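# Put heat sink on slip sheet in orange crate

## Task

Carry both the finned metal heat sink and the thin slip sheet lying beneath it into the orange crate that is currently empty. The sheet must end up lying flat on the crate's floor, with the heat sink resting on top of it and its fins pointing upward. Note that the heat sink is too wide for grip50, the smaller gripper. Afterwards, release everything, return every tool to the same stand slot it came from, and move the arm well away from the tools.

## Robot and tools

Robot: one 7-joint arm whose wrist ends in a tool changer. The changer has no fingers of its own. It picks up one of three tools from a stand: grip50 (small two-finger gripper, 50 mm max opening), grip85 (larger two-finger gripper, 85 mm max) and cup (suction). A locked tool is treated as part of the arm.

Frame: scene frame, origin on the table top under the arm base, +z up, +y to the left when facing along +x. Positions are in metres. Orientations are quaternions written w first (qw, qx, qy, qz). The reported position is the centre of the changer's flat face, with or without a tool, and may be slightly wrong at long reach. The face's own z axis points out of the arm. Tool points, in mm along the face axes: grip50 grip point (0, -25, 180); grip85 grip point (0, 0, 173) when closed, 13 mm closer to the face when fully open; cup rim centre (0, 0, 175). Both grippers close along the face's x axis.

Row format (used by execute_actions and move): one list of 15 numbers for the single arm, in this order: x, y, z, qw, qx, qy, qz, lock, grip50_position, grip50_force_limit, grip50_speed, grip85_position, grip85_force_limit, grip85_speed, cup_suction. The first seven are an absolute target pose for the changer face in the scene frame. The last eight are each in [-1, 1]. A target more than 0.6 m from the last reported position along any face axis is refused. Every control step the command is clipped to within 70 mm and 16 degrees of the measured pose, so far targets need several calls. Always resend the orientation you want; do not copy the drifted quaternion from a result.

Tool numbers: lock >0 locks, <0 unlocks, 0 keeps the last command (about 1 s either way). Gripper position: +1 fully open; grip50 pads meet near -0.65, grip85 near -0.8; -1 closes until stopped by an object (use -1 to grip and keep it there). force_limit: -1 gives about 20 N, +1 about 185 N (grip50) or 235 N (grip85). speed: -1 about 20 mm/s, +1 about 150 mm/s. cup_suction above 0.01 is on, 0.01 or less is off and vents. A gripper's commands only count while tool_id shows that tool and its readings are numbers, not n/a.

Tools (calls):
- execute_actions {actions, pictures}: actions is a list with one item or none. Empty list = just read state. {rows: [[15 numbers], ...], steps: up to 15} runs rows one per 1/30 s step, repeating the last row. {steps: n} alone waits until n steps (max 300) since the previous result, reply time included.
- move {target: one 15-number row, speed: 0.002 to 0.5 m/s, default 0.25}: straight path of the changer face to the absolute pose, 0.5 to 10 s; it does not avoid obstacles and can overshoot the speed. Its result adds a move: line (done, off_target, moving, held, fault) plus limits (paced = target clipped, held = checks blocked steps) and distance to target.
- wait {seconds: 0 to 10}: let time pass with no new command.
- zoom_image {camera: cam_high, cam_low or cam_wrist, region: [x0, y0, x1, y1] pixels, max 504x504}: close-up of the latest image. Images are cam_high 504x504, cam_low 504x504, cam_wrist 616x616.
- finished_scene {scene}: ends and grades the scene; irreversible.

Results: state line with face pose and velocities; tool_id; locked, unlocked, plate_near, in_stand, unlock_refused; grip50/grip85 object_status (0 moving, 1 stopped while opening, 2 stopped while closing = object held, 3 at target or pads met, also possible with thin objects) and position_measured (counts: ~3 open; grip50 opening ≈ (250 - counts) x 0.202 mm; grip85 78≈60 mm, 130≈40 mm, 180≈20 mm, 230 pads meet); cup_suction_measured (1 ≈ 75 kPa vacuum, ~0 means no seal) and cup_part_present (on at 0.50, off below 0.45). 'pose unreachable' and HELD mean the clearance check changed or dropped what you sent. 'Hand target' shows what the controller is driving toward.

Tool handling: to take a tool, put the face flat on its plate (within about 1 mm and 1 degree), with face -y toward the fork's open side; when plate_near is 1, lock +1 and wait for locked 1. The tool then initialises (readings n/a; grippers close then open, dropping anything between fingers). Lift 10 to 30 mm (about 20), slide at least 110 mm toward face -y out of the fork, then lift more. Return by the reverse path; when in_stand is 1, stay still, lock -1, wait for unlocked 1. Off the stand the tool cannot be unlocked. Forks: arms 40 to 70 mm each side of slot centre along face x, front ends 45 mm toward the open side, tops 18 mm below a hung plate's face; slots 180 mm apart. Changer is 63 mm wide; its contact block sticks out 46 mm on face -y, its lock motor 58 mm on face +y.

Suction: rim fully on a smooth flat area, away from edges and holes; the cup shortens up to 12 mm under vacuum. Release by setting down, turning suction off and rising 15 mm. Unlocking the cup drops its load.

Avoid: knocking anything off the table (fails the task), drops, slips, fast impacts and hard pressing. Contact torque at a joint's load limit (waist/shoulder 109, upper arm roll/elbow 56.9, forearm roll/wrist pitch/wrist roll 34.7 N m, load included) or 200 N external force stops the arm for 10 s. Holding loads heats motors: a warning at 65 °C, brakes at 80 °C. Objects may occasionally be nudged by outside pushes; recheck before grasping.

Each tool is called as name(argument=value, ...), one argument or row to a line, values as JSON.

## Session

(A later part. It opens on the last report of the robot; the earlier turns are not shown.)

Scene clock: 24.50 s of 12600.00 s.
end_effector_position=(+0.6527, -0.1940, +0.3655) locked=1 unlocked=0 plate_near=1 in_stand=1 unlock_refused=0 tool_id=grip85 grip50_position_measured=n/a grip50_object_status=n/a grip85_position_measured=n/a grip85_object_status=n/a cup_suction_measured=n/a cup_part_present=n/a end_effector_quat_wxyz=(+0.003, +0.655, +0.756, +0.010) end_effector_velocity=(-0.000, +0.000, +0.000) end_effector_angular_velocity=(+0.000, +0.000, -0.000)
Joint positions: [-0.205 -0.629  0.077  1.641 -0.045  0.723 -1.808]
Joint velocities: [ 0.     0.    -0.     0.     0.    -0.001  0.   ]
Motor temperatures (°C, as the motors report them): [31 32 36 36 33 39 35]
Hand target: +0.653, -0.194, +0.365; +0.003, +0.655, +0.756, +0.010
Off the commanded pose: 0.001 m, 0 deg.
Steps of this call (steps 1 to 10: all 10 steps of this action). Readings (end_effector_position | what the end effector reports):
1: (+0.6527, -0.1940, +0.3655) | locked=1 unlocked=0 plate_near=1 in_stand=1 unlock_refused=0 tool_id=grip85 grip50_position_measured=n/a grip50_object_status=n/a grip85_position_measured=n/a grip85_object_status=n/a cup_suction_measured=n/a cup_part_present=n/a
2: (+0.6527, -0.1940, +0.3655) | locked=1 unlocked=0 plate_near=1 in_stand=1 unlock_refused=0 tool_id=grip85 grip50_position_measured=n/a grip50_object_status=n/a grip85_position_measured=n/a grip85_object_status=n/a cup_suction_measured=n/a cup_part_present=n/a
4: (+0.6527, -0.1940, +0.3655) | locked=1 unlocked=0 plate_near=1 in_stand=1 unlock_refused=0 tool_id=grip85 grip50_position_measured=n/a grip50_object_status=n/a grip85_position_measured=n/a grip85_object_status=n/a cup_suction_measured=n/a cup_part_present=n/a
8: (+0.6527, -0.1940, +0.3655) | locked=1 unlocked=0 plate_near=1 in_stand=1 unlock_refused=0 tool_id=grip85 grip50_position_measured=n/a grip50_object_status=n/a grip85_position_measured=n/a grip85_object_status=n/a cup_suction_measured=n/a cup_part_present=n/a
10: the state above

move(
  target=[0.6527,-0.1940,0.386,0.003,0.6547,0.7559,0.010,0,0,0,0,0.8,0,0,0],
  speed=0.04,
)

move(
  target=[0.525,-0.212,0.386,0.003,0.6547,0.7559,0.010,0,0,0,0,0.8,0,0,0],
  speed=0.08,
)

move(
  target=[0.375,0.16,0.30,-0.002,1,0,0.006,0,0,0,0,0.8,0,0,0],
  speed=0.2,
)

Scene clock: 26.60 s of 12600.00 s.
end_effector_position=(+0.6527, -0.1941, +0.3862) locked=1 unlocked=0 plate_near=1 in_stand=0 unlock_refused=0 tool_id=grip85 grip50_position_measured=n/a grip50_object_status=n/a grip85_position_measured=n/a grip85_object_status=n/a cup_suction_measured=n/a cup_part_present=n/a end_effector_quat_wxyz=(+0.003, +0.655, +0.756, +0.010) end_effector_velocity=(-0.000, +0.000, -0.000) end_effector_angular_velocity=(+0.000, +0.001, +0.001)
Joint positions: [-0.208 -0.598  0.08   1.629 -0.044  0.68  -1.81 ]
Joint velocities: [ 0.     0.    -0.     0.    -0.    -0.001 -0.001]
Motor temperatures (°C, as the motors report them): [31 32 36 36 33 39 35]
Hand target: +0.653, -0.194, +0.386; +0.003, +0.655, +0.756, +0.010
Off the commanded pose: 0.000 m, 0 deg.
move: done

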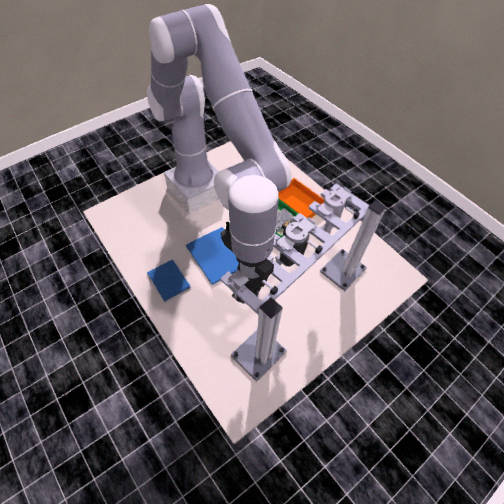

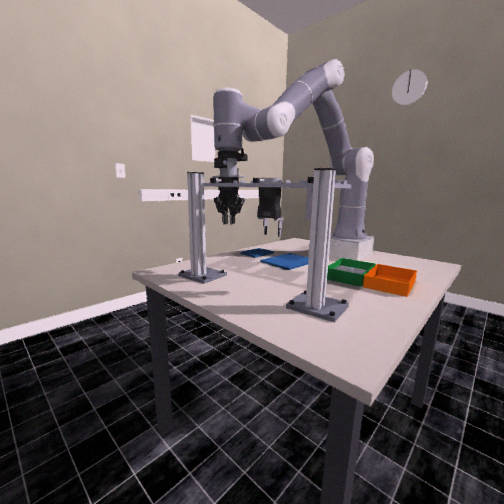

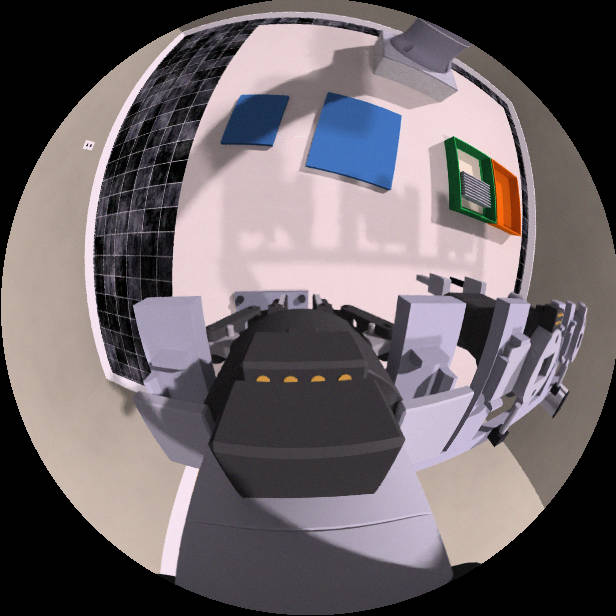

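Scene clock: 28.50 s of 12600.00 s.
end_effector_position=(+0.5250, -0.2125, +0.3855) locked=1 unlocked=0 plate_near=1 in_stand=0 unlock_refused=0 tool_id=grip85 grip50_position_measured=n/a grip50_object_status=n/a grip85_position_measured=28 grip85_object_status=3 cup_suction_measured=n/a cup_part_present=n/a end_effector_quat_wxyz=(+0.003, +0.655, +0.756, +0.009) end_effector_velocity=(+0.000, +0.000, +0.000) end_effector_angular_velocity=(-0.000, -0.000, +0.001)
Joint positions: [-0.281 -0.371  0.082  2.011 -0.027  0.834 -1.88 ]
Joint velocities: [ 0.001 -0.    -0.    -0.    -0.     0.     0.   ]
Motor temperatures (°C, as the motors report them): [31 32 36 36 33 39 35]
Hand target: +0.525, -0.212, +0.386; +0.003, +0.655, +0.756, +0.009
Off the commanded pose: 0.001 m, 0 deg.
move: done

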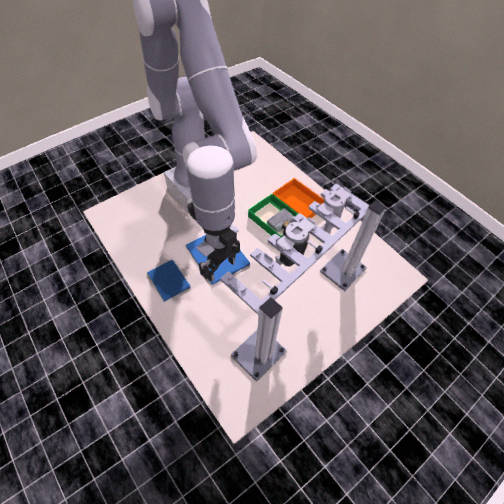

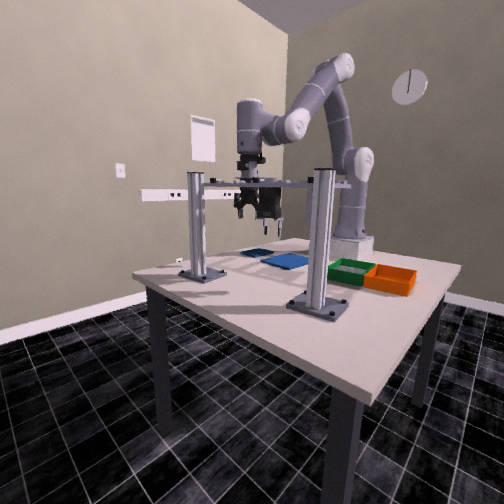

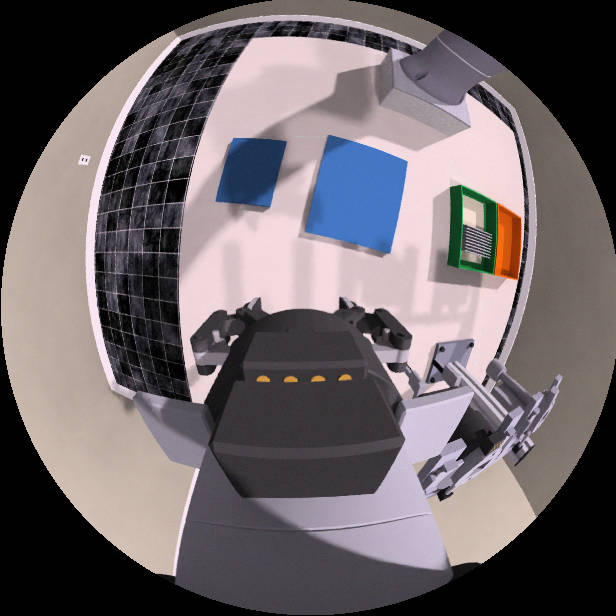

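Scene clock: 33.07 s of 12600.00 s.
end_effector_position=(+0.3737, +0.1609, +0.2992) locked=1 unlocked=0 plate_near=1 in_stand=0 unlock_refused=0 tool_id=grip85 grip50_position_measured=n/a grip50_object_status=n/a grip85_position_measured=28 grip85_object_status=3 cup_suction_measured=n/a cup_part_present=n/a end_effector_quat_wxyz=(-0.005, +1.000, -0.000, +0.004) end_effector_velocity=(+0.000, -0.000, +0.000) end_effector_angular_velocity=(+0.000, -0.000, -0.001)
Joint positions: [ 0.637 -0.316  0.026  2.526 -0.05   1.289  0.729]
Joint velocities: [-0.001  0.    -0.     0.     0.     0.    -0.   ]
Motor temperatures (°C, as the motors report them): [31 32 36 36 33 39 35]
Hand target: +0.374, +0.161, +0.299; -0.005, +1.000, -0.000, +0.004
Off the commanded pose: 0.002 m, 0 deg.
move: done

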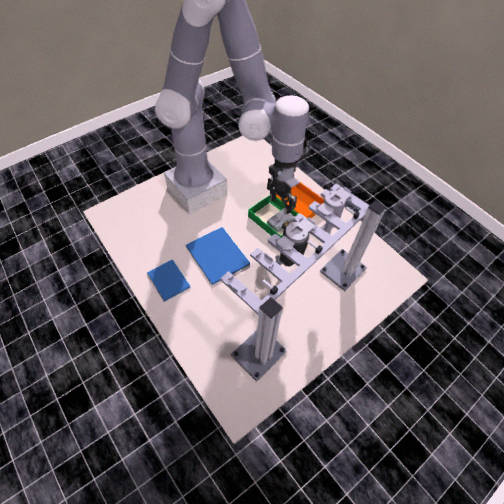

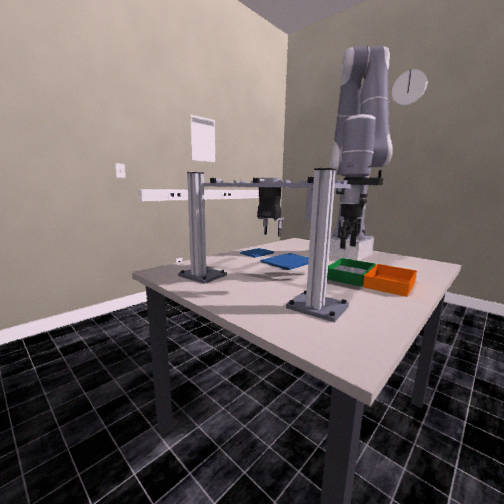

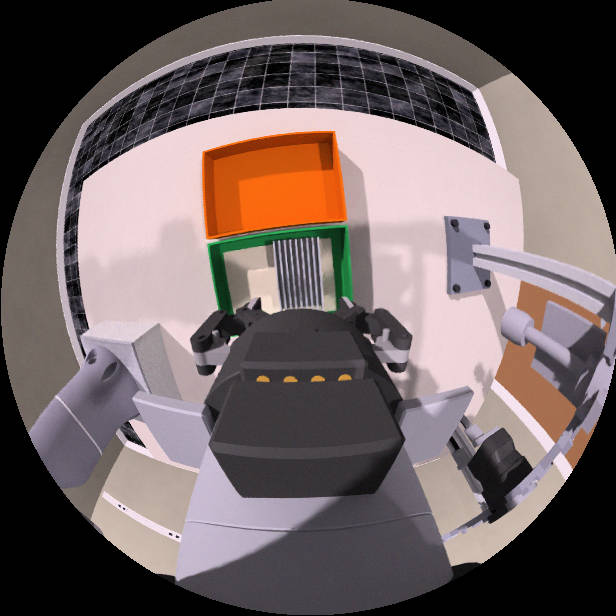

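move(
  target=[0.369,0.177,0.26,-0.002,0.9988,0.048,0.006,0,0,0,0,0.7,0,0,0],
  speed=0.06,
)

zoom_image(
  camera="cam_wrist",
  region=[200,200,420,340],
)

Scene clock: 35.17 s of 12600.00 s.
end_effector_position=(+0.3689, +0.1772, +0.2598) locked=1 unlocked=0 plate_near=1 in_stand=0 unlock_refused=0 tool_id=grip85 grip50_position_measured=n/a grip50_object_status=n/a grip85_position_measured=41 grip85_object_status=3 cup_suction_measured=n/a cup_part_present=n/a end_effector_quat_wxyz=(-0.002, +0.999, +0.048, +0.006) end_effector_velocity=(+0.000, +0.000, +0.000) end_effector_angular_velocity=(+0.001, -0.001, -0.000)
Joint positions: [ 0.683 -0.46   0.005  2.526 -0.101  1.431  0.71 ]
Joint velocities: [ 0.     0.001 -0.    -0.    -0.     0.     0.   ]
Motor temperatures (°C, as the motors report them): [31 32 36 36 33 39 35]
Hand target: +0.369, +0.177, +0.260; -0.002, +0.999, +0.048, +0.006
Off the commanded pose: 0.000 m, 0 deg.
move: done

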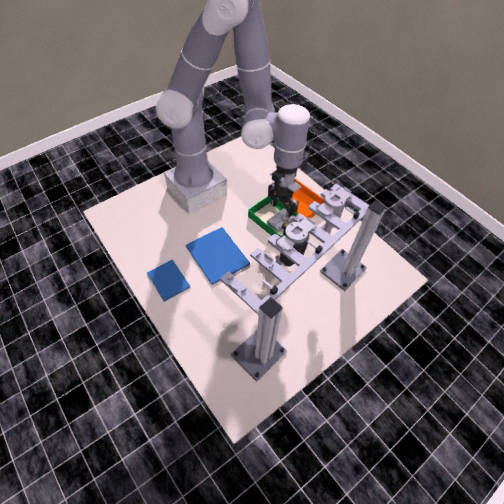

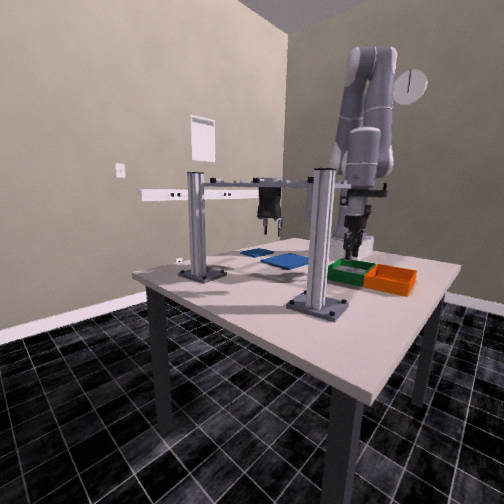

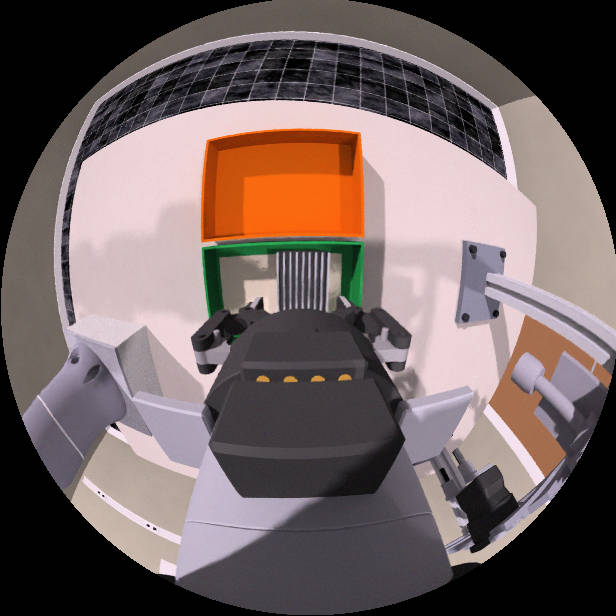

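Region (200, 200, 420, 340) of cam_wrist's 616x616 image, scaled by 2.291, with more detail than that image has; it fills the top 321 rows of this view, and the rest is white.

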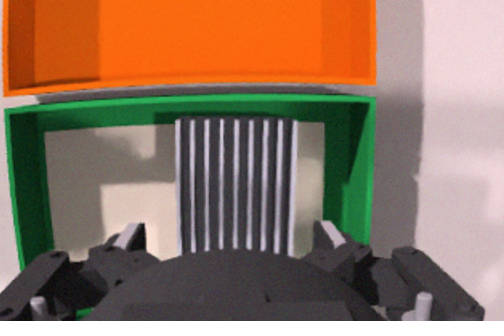

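move(
  target=[0.372,0.1745,0.238,-0.002,0.9988,0.048,0.006,0,0,0,0,0.6,0,0,0],
  speed=0.03,
)

zoom_image(
  camera="cam_wrist",
  region=[200,200,420,340],
)

Scene clock: 36.97 s of 12600.00 s.
end_effector_position=(+0.3720, +0.1745, +0.2379) locked=1 unlocked=0 plate_near=1 in_stand=0 unlock_refused=0 tool_id=grip85 grip50_position_measured=n/a grip50_object_status=n/a grip85_position_measured=53 grip85_object_status=3 cup_suction_measured=n/a cup_part_present=n/a end_effector_quat_wxyz=(-0.002, +0.999, +0.048, +0.006) end_effector_velocity=(+0.000, +0.000, +0.000) end_effector_angular_velocity=(+0.001, -0.001, -0.001)
Joint positions: [ 0.685 -0.542 -0.01   2.515 -0.104  1.502  0.704]
Joint velocities: [-0.     0.     0.    -0.     0.     0.001  0.   ]
Motor temperatures (°C, as the motors report them): [31 32 36 36 33 39 35]
Hand target: +0.372, +0.175, +0.238; -0.002, +0.999, +0.048, +0.006
Off the commanded pose: 0.000 m, 0 deg.
move: done

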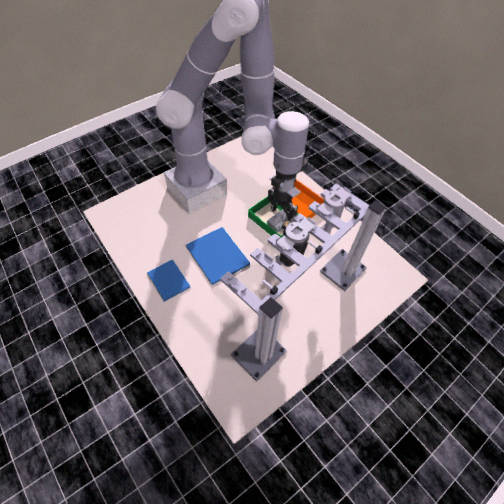

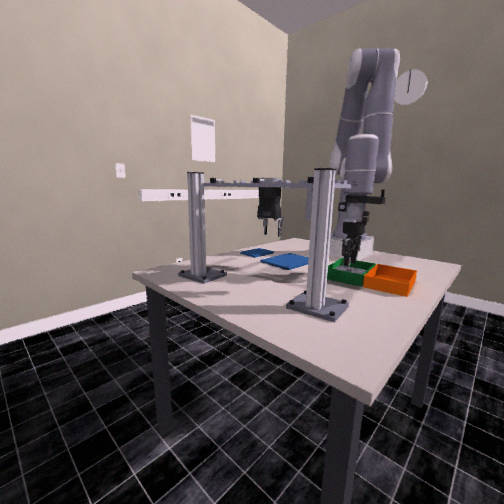

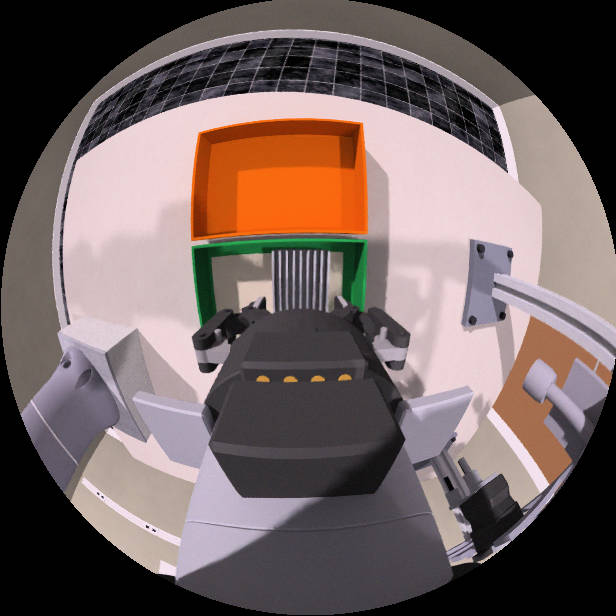

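Region (200, 200, 420, 340) of cam_wrist's 616x616 image, scaled by 2.291, with more detail than that image has; it fills the top 321 rows of this view, and the rest is white.

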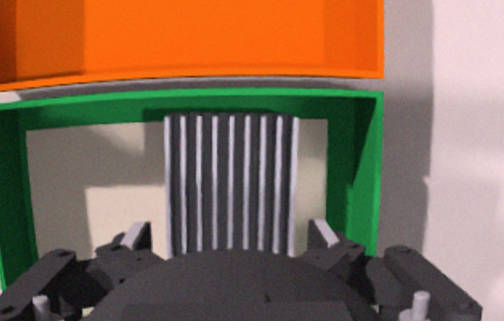

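move(
  target=[0.372,0.1745,0.205,-0.002,0.9988,0.048,0.006,0,0,0,0,0.6,0,0,0],
  speed=0.03,
)

move(
  target=[0.372,0.1745,0.197,-0.002,0.9988,0.048,0.006,0,0,0,0,0.6,0,0,0],
  speed=0.01,
)

move(
  target=[0.372,0.1745,0.197,-0.002,0.9988,0.048,0.006,0,0,0,0,-1,-0.3,-0.6,0],
  speed=0.01,
)

move(
  target=[0.372,0.1745,0.275,-0.002,0.9988,0.048,0.006,0,0,0,0,-1,-0.3,-0.6,0],
  speed=0.05,
)

Scene clock: 39.53 s of 12600.00 s.
end_effector_position=(+0.3719, +0.1746, +0.2048) locked=1 unlocked=0 plate_near=1 in_stand=0 unlock_refused=0 tool_id=grip85 grip50_position_measured=n/a grip50_object_status=n/a grip85_position_measured=53 grip85_object_status=3 cup_suction_measured=n/a cup_part_present=n/a end_effector_quat_wxyz=(-0.002, +0.999, +0.048, +0.006) end_effector_velocity=(-0.000, +0.000, +0.000) end_effector_angular_velocity=(-0.000, +0.000, +0.001)
Joint positions: [ 0.699 -0.663 -0.025  2.495 -0.102  1.604  0.704]
Joint velocities: [ 0.     0.     0.     0.    -0.    -0.    -0.001]
Motor temperatures (°C, as the motors report them): [31 32 36 36 33 39 35]
Hand target: +0.372, +0.175, +0.205; -0.002, +0.999, +0.048, +0.006
Off the commanded pose: 0.000 m, 0 deg.
move: done

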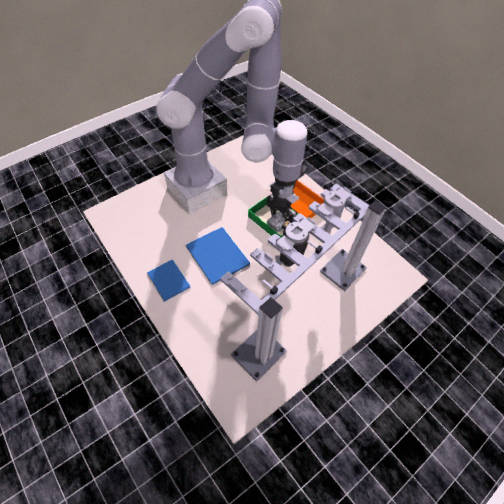

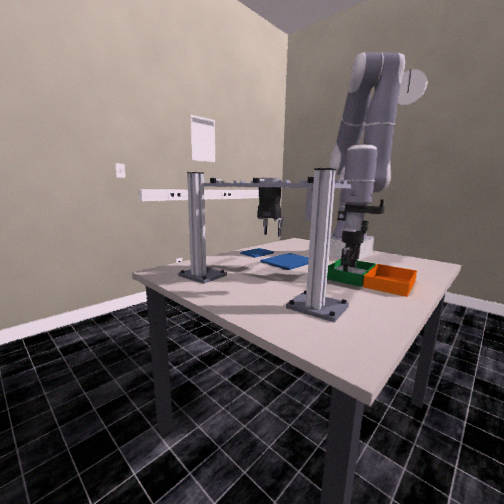

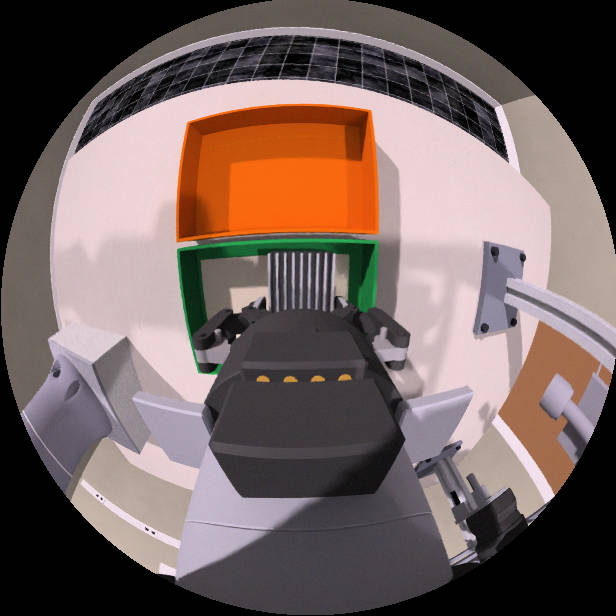

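Scene clock: 40.53 s of 12600.00 s.
end_effector_position=(+0.3719, +0.1745, +0.1969) locked=1 unlocked=0 plate_near=1 in_stand=0 unlock_refused=0 tool_id=grip85 grip50_position_measured=n/a grip50_object_status=n/a grip85_position_measured=53 grip85_object_status=3 cup_suction_measured=n/a cup_part_present=n/a end_effector_quat_wxyz=(-0.002, +0.999, +0.048, +0.006) end_effector_velocity=(-0.000, -0.000, -0.000) end_effector_angular_velocity=(-0.000, +0.000, +0.000)
Joint positions: [ 0.702 -0.692 -0.028  2.489 -0.101  1.626  0.704]
Joint velocities: [-0. -0.  0.  0.  0. -0. -0.]
Motor temperatures (°C, as the motors report them): [31 32 36 36 33 39 35]
Hand target: +0.372, +0.175, +0.197; -0.002, +0.999, +0.048, +0.006
Off the commanded pose: 0.000 m, 0 deg.
move: done

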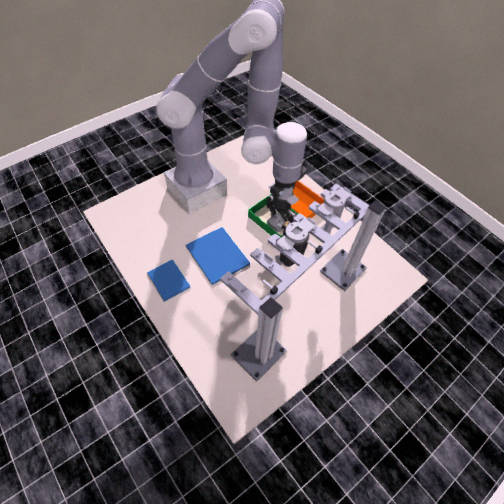

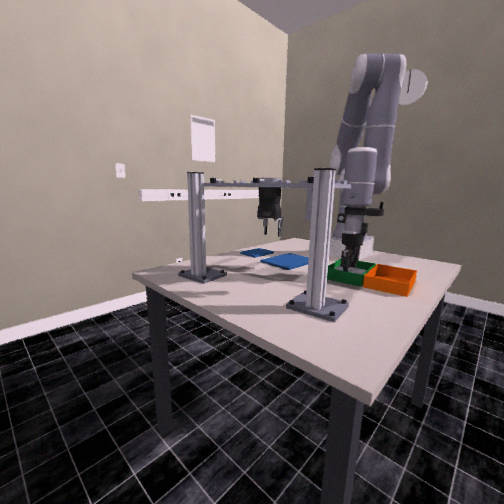

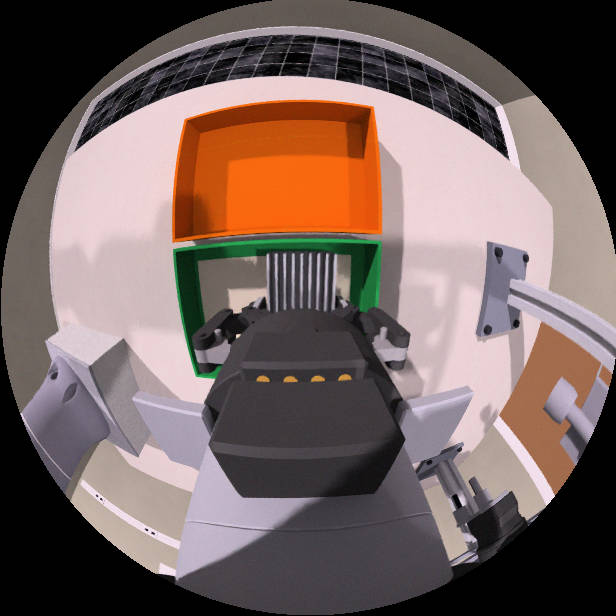

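Scene clock: 41.23 s of 12600.00 s.
end_effector_position=(+0.3719, +0.1746, +0.1972) locked=1 unlocked=0 plate_near=1 in_stand=0 unlock_refused=0 tool_id=grip85 grip50_position_measured=n/a grip50_object_status=n/a grip85_position_measured=80 grip85_object_status=2 cup_suction_measured=n/a cup_part_present=n/a end_effector_quat_wxyz=(-0.002, +0.999, +0.048, +0.006) end_effector_velocity=(+0.000, -0.000, -0.000) end_effector_angular_velocity=(+0.000, -0.000, -0.000)
Joint positions: [ 0.702 -0.691 -0.028  2.489 -0.101  1.627  0.704]
Joint velocities: [-0. -0.  0.  0.  0.  0. -0.]
Motor temperatures (°C, as the motors report them): [31 32 36 36 33 39 35]
Hand target: +0.372, +0.174, +0.197; -0.002, +0.999, +0.048, +0.006
Off the commanded pose: 0.000 m, 0 deg.
move: done

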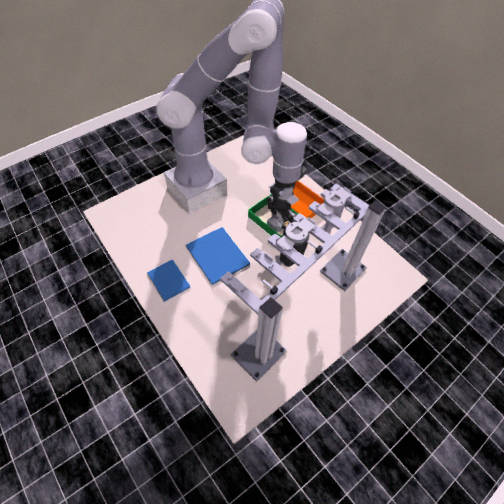

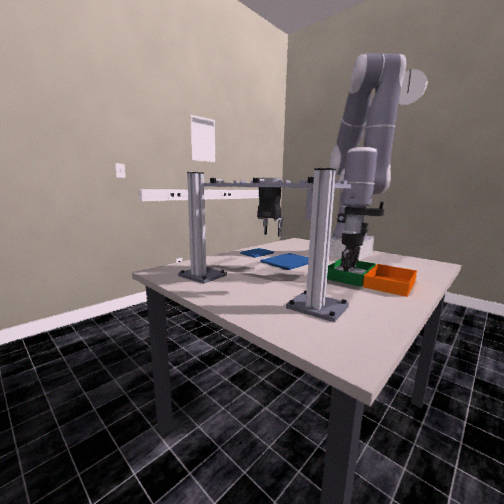

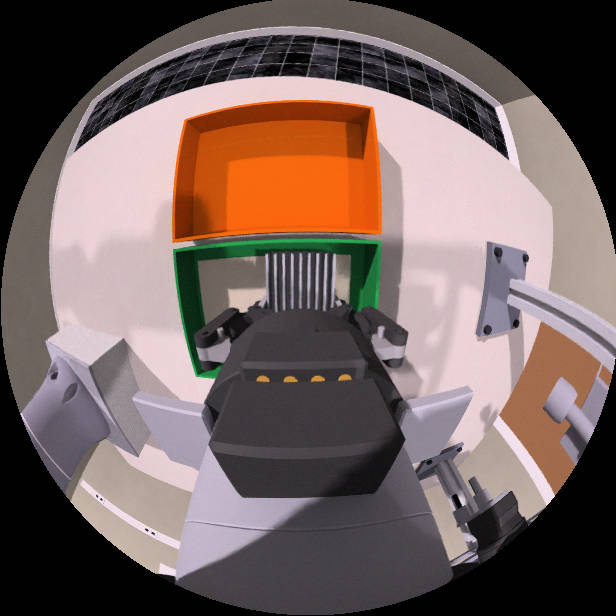

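Scene clock: 43.07 s of 12600.00 s.
end_effector_position=(+0.3718, +0.1742, +0.2752) locked=1 unlocked=0 plate_near=1 in_stand=0 unlock_refused=0 tool_id=grip85 grip50_position_measured=n/a grip50_object_status=n/a grip85_position_measured=80 grip85_object_status=2 cup_suction_measured=n/a cup_part_present=n/a end_effector_quat_wxyz=(-0.002, +0.999, +0.048, +0.006) end_effector_velocity=(+0.000, -0.000, -0.000) end_effector_angular_velocity=(-0.000, +0.000, -0.000)
Joint positions: [ 0.662 -0.406  0.017  2.524 -0.1    1.375  0.699]
Joint velocities: [-0.    -0.001 -0.    -0.     0.     0.     0.   ]
Motor temperatures (°C, as the motors report them): [31 32 36 36 33 39 35]
Hand target: +0.372, +0.174, +0.275; -0.002, +0.999, +0.048, +0.006
Off the commanded pose: 0.000 m, 0 deg.
move: done

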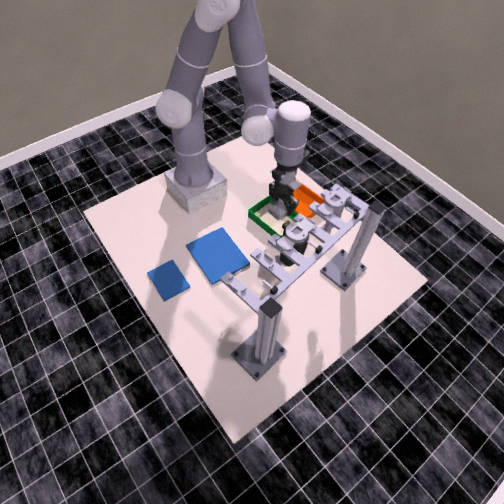

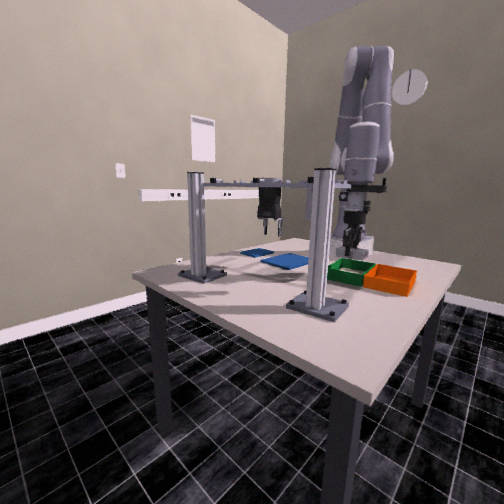

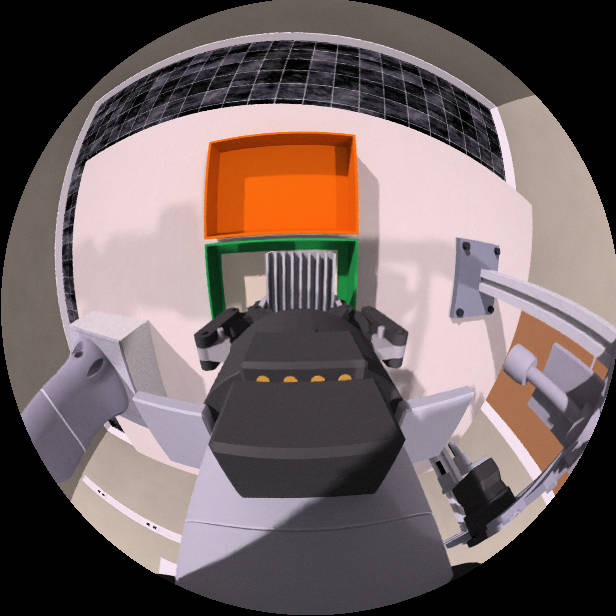

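move(
  target=[0.385,0.04,0.275,0.003,0.6756,0.7373,0.010,0,0,0,0,-1,-0.3,-0.6,0],
  speed=0.2,
)

move(
  target=[0.385,0.04,0.205,0.003,0.6756,0.7373,0.010,0,0,0,0,-1,-0.3,-0.6,0],
  speed=0.05,
)

Scene clock: 48.97 s of 12600.00 s.
end_effector_position=(+0.3858, +0.0391, +0.2750) locked=1 unlocked=0 plate_near=1 in_stand=0 unlock_refused=0 tool_id=grip85 grip50_position_measured=n/a grip50_object_status=n/a grip85_position_measured=80 grip85_object_status=2 cup_suction_measured=n/a cup_part_present=n/a end_effector_quat_wxyz=(+0.005, +0.676, +0.737, +0.009) end_effector_velocity=(-0.000, +0.000, -0.000) end_effector_angular_velocity=(-0.000, +0.000, +0.001)
Joint positions: [ 0.023 -0.398  0.173  2.612 -0.558  1.443 -0.904]
Joint velocities: [ 0.     0.     0.    -0.     0.    -0.001 -0.   ]
Motor temperatures (°C, as the motors report them): [31 32 36 36 33 39 35]
Hand target: +0.386, +0.039, +0.275; +0.005, +0.676, +0.737, +0.010
Off the commanded pose: 0.001 m, 0 deg.
move: done

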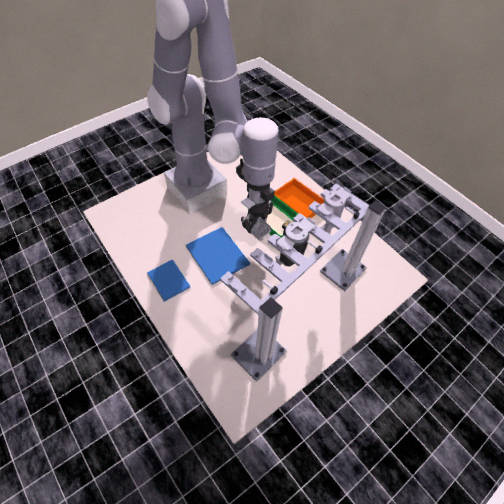

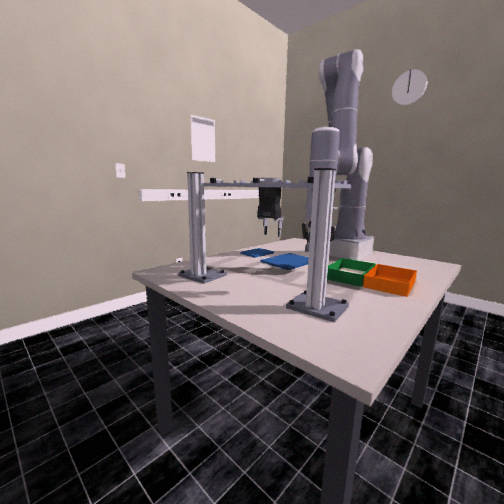

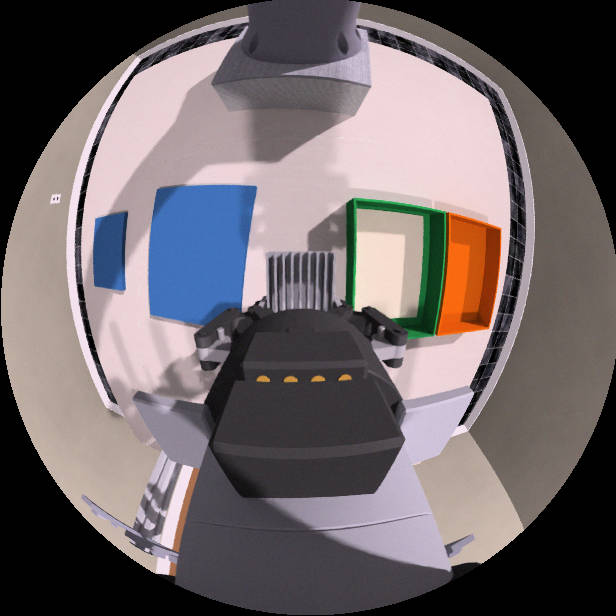

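Scene clock: 50.63 s of 12600.00 s.
end_effector_position=(+0.3850, +0.0404, +0.2045) locked=1 unlocked=0 plate_near=1 in_stand=0 unlock_refused=0 tool_id=grip85 grip50_position_measured=n/a grip50_object_status=n/a grip85_position_measured=80 grip85_object_status=2 cup_suction_measured=n/a cup_part_present=n/a end_effector_quat_wxyz=(+0.002, +0.675, +0.737, +0.010) end_effector_velocity=(+0.000, +0.000, +0.000) end_effector_angular_velocity=(+0.000, -0.000, -0.000)
Joint positions: [ 0.341 -0.66  -0.189  2.632 -0.614  1.777 -0.841]
Joint velocities: [-0.  0.  0. -0. -0. -0.  0.]
Motor temperatures (°C, as the motors report them): [31 32 36 35 33 39 35]
Hand target: +0.385, +0.040, +0.205; +0.002, +0.676, +0.737, +0.010
Off the commanded pose: 0.001 m, 0 deg.
move: done

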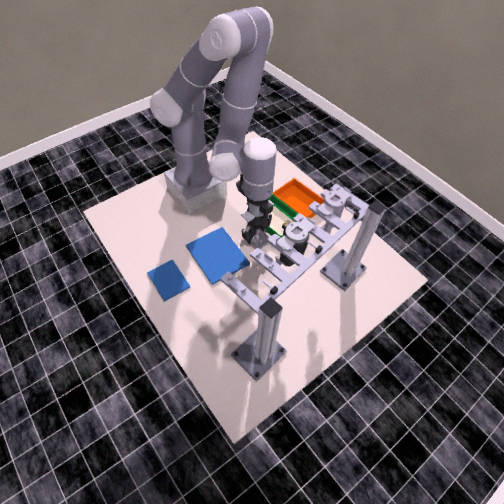

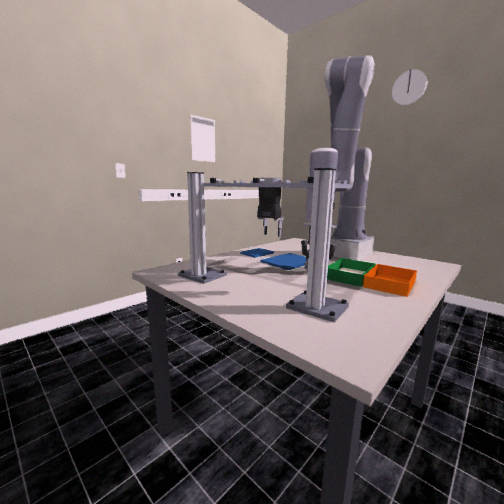

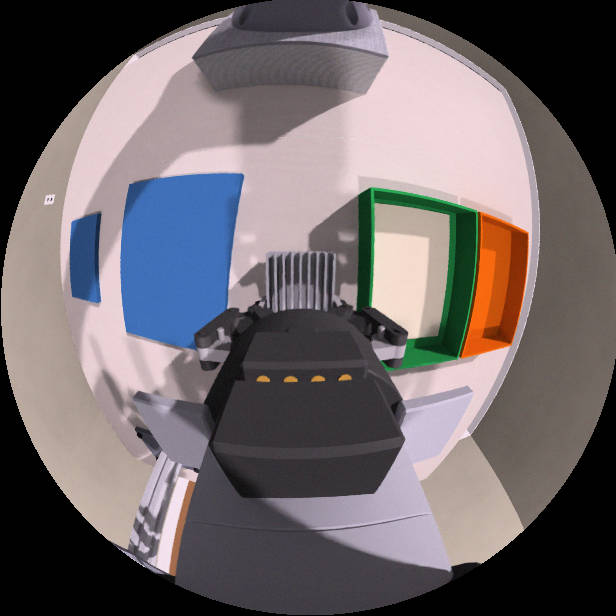

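move(
  target=[0.385,0.035,0.197,0.003,0.6756,0.7373,0.010,0,0,0,0,-1,-0.3,-0.6,0],
  speed=0.01,
)

move(
  target=[0.385,0.035,0.1945,0.003,0.6756,0.7373,0.010,0,0,0,0,-1,-0.3,-0.6,0],
  speed=0.005,
)

Scene clock: 54.33 s of 12600.00 s.
end_effector_position=(+0.3848, +0.0350, +0.1968) locked=1 unlocked=0 plate_near=1 in_stand=0 unlock_refused=0 tool_id=grip85 grip50_position_measured=n/a grip50_object_status=n/a grip85_position_measured=80 grip85_object_status=2 cup_suction_measured=n/a cup_part_present=n/a end_effector_quat_wxyz=(+0.003, +0.676, +0.737, +0.010) end_effector_velocity=(+0.000, -0.000, +0.000) end_effector_angular_velocity=(+0.000, -0.000, -0.000)
Joint positions: [ 0.351 -0.693 -0.211  2.63  -0.607  1.811 -0.854]
Joint velocities: [-0.  0.  0. -0.  0.  0. -0.]
Motor temperatures (°C, as the motors report them): [31 32 36 35 33 39 35]
Hand target: +0.385, +0.035, +0.197; +0.003, +0.676, +0.737, +0.010
Off the commanded pose: 0.000 m, 0 deg.
move: done

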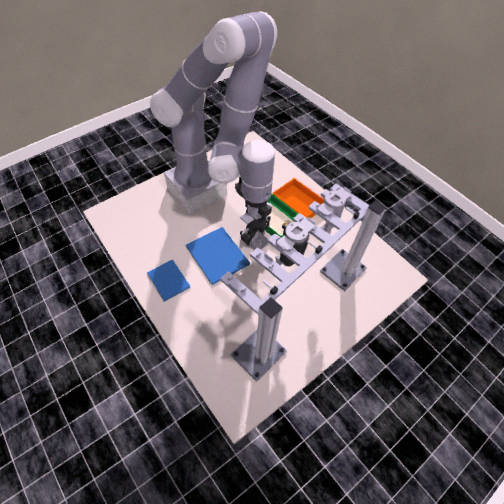

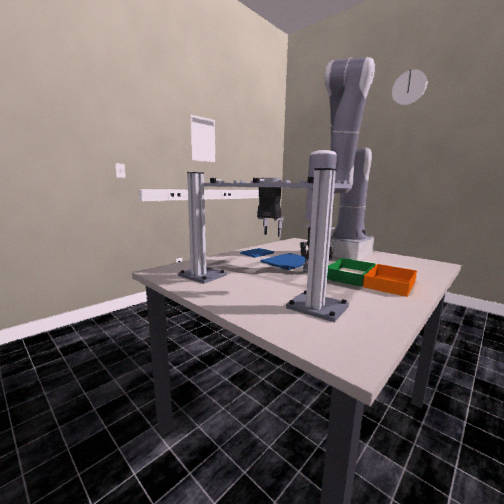

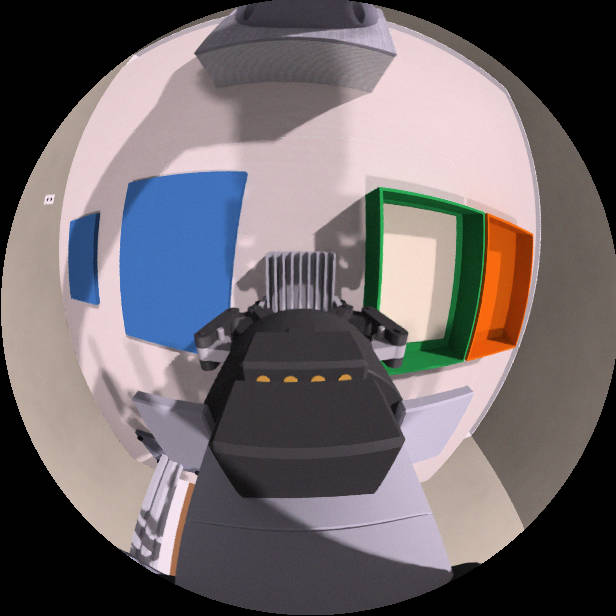

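Scene clock: 55.03 s of 12600.00 s.
end_effector_position=(+0.3848, +0.0350, +0.1944) locked=1 unlocked=0 plate_near=1 in_stand=0 unlock_refused=0 tool_id=grip85 grip50_position_measured=n/a grip50_object_status=n/a grip85_position_measured=80 grip85_object_status=2 cup_suction_measured=n/a cup_part_present=n/a end_effector_quat_wxyz=(+0.003, +0.676, +0.737, +0.010) end_effector_velocity=(+0.000, -0.000, +0.000) end_effector_angular_velocity=(+0.000, -0.000, -0.000)
Joint positions: [ 0.357 -0.704 -0.215  2.628 -0.604  1.82  -0.854]
Joint velocities: [-0.001  0.    -0.     0.     0.     0.    -0.001]
Motor temperatures (°C, as the motors report them): [31 32 36 35 33 39 35]
Hand target: +0.385, +0.035, +0.194; +0.003, +0.676, +0.737, +0.010
Off the commanded pose: 0.000 m, 0 deg.
move: done

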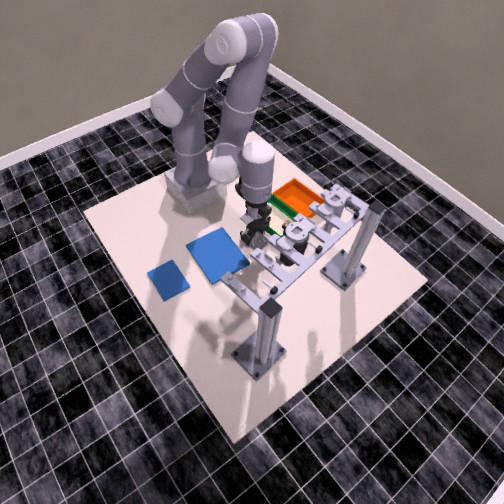

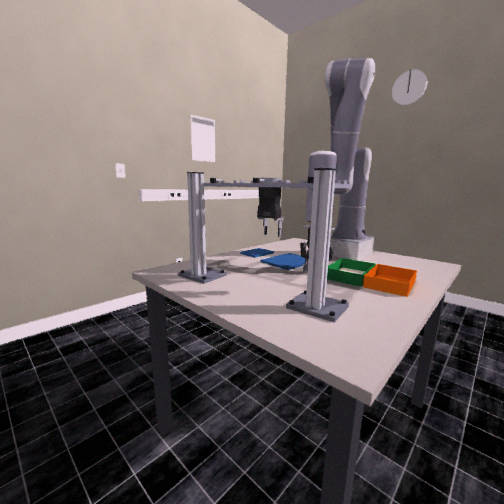

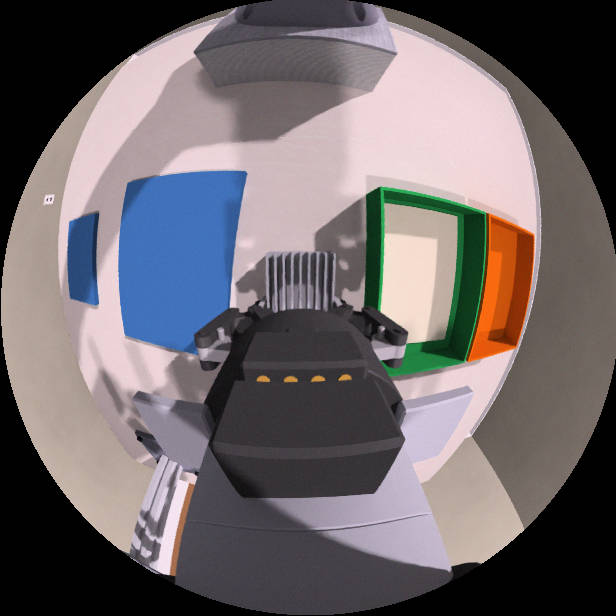

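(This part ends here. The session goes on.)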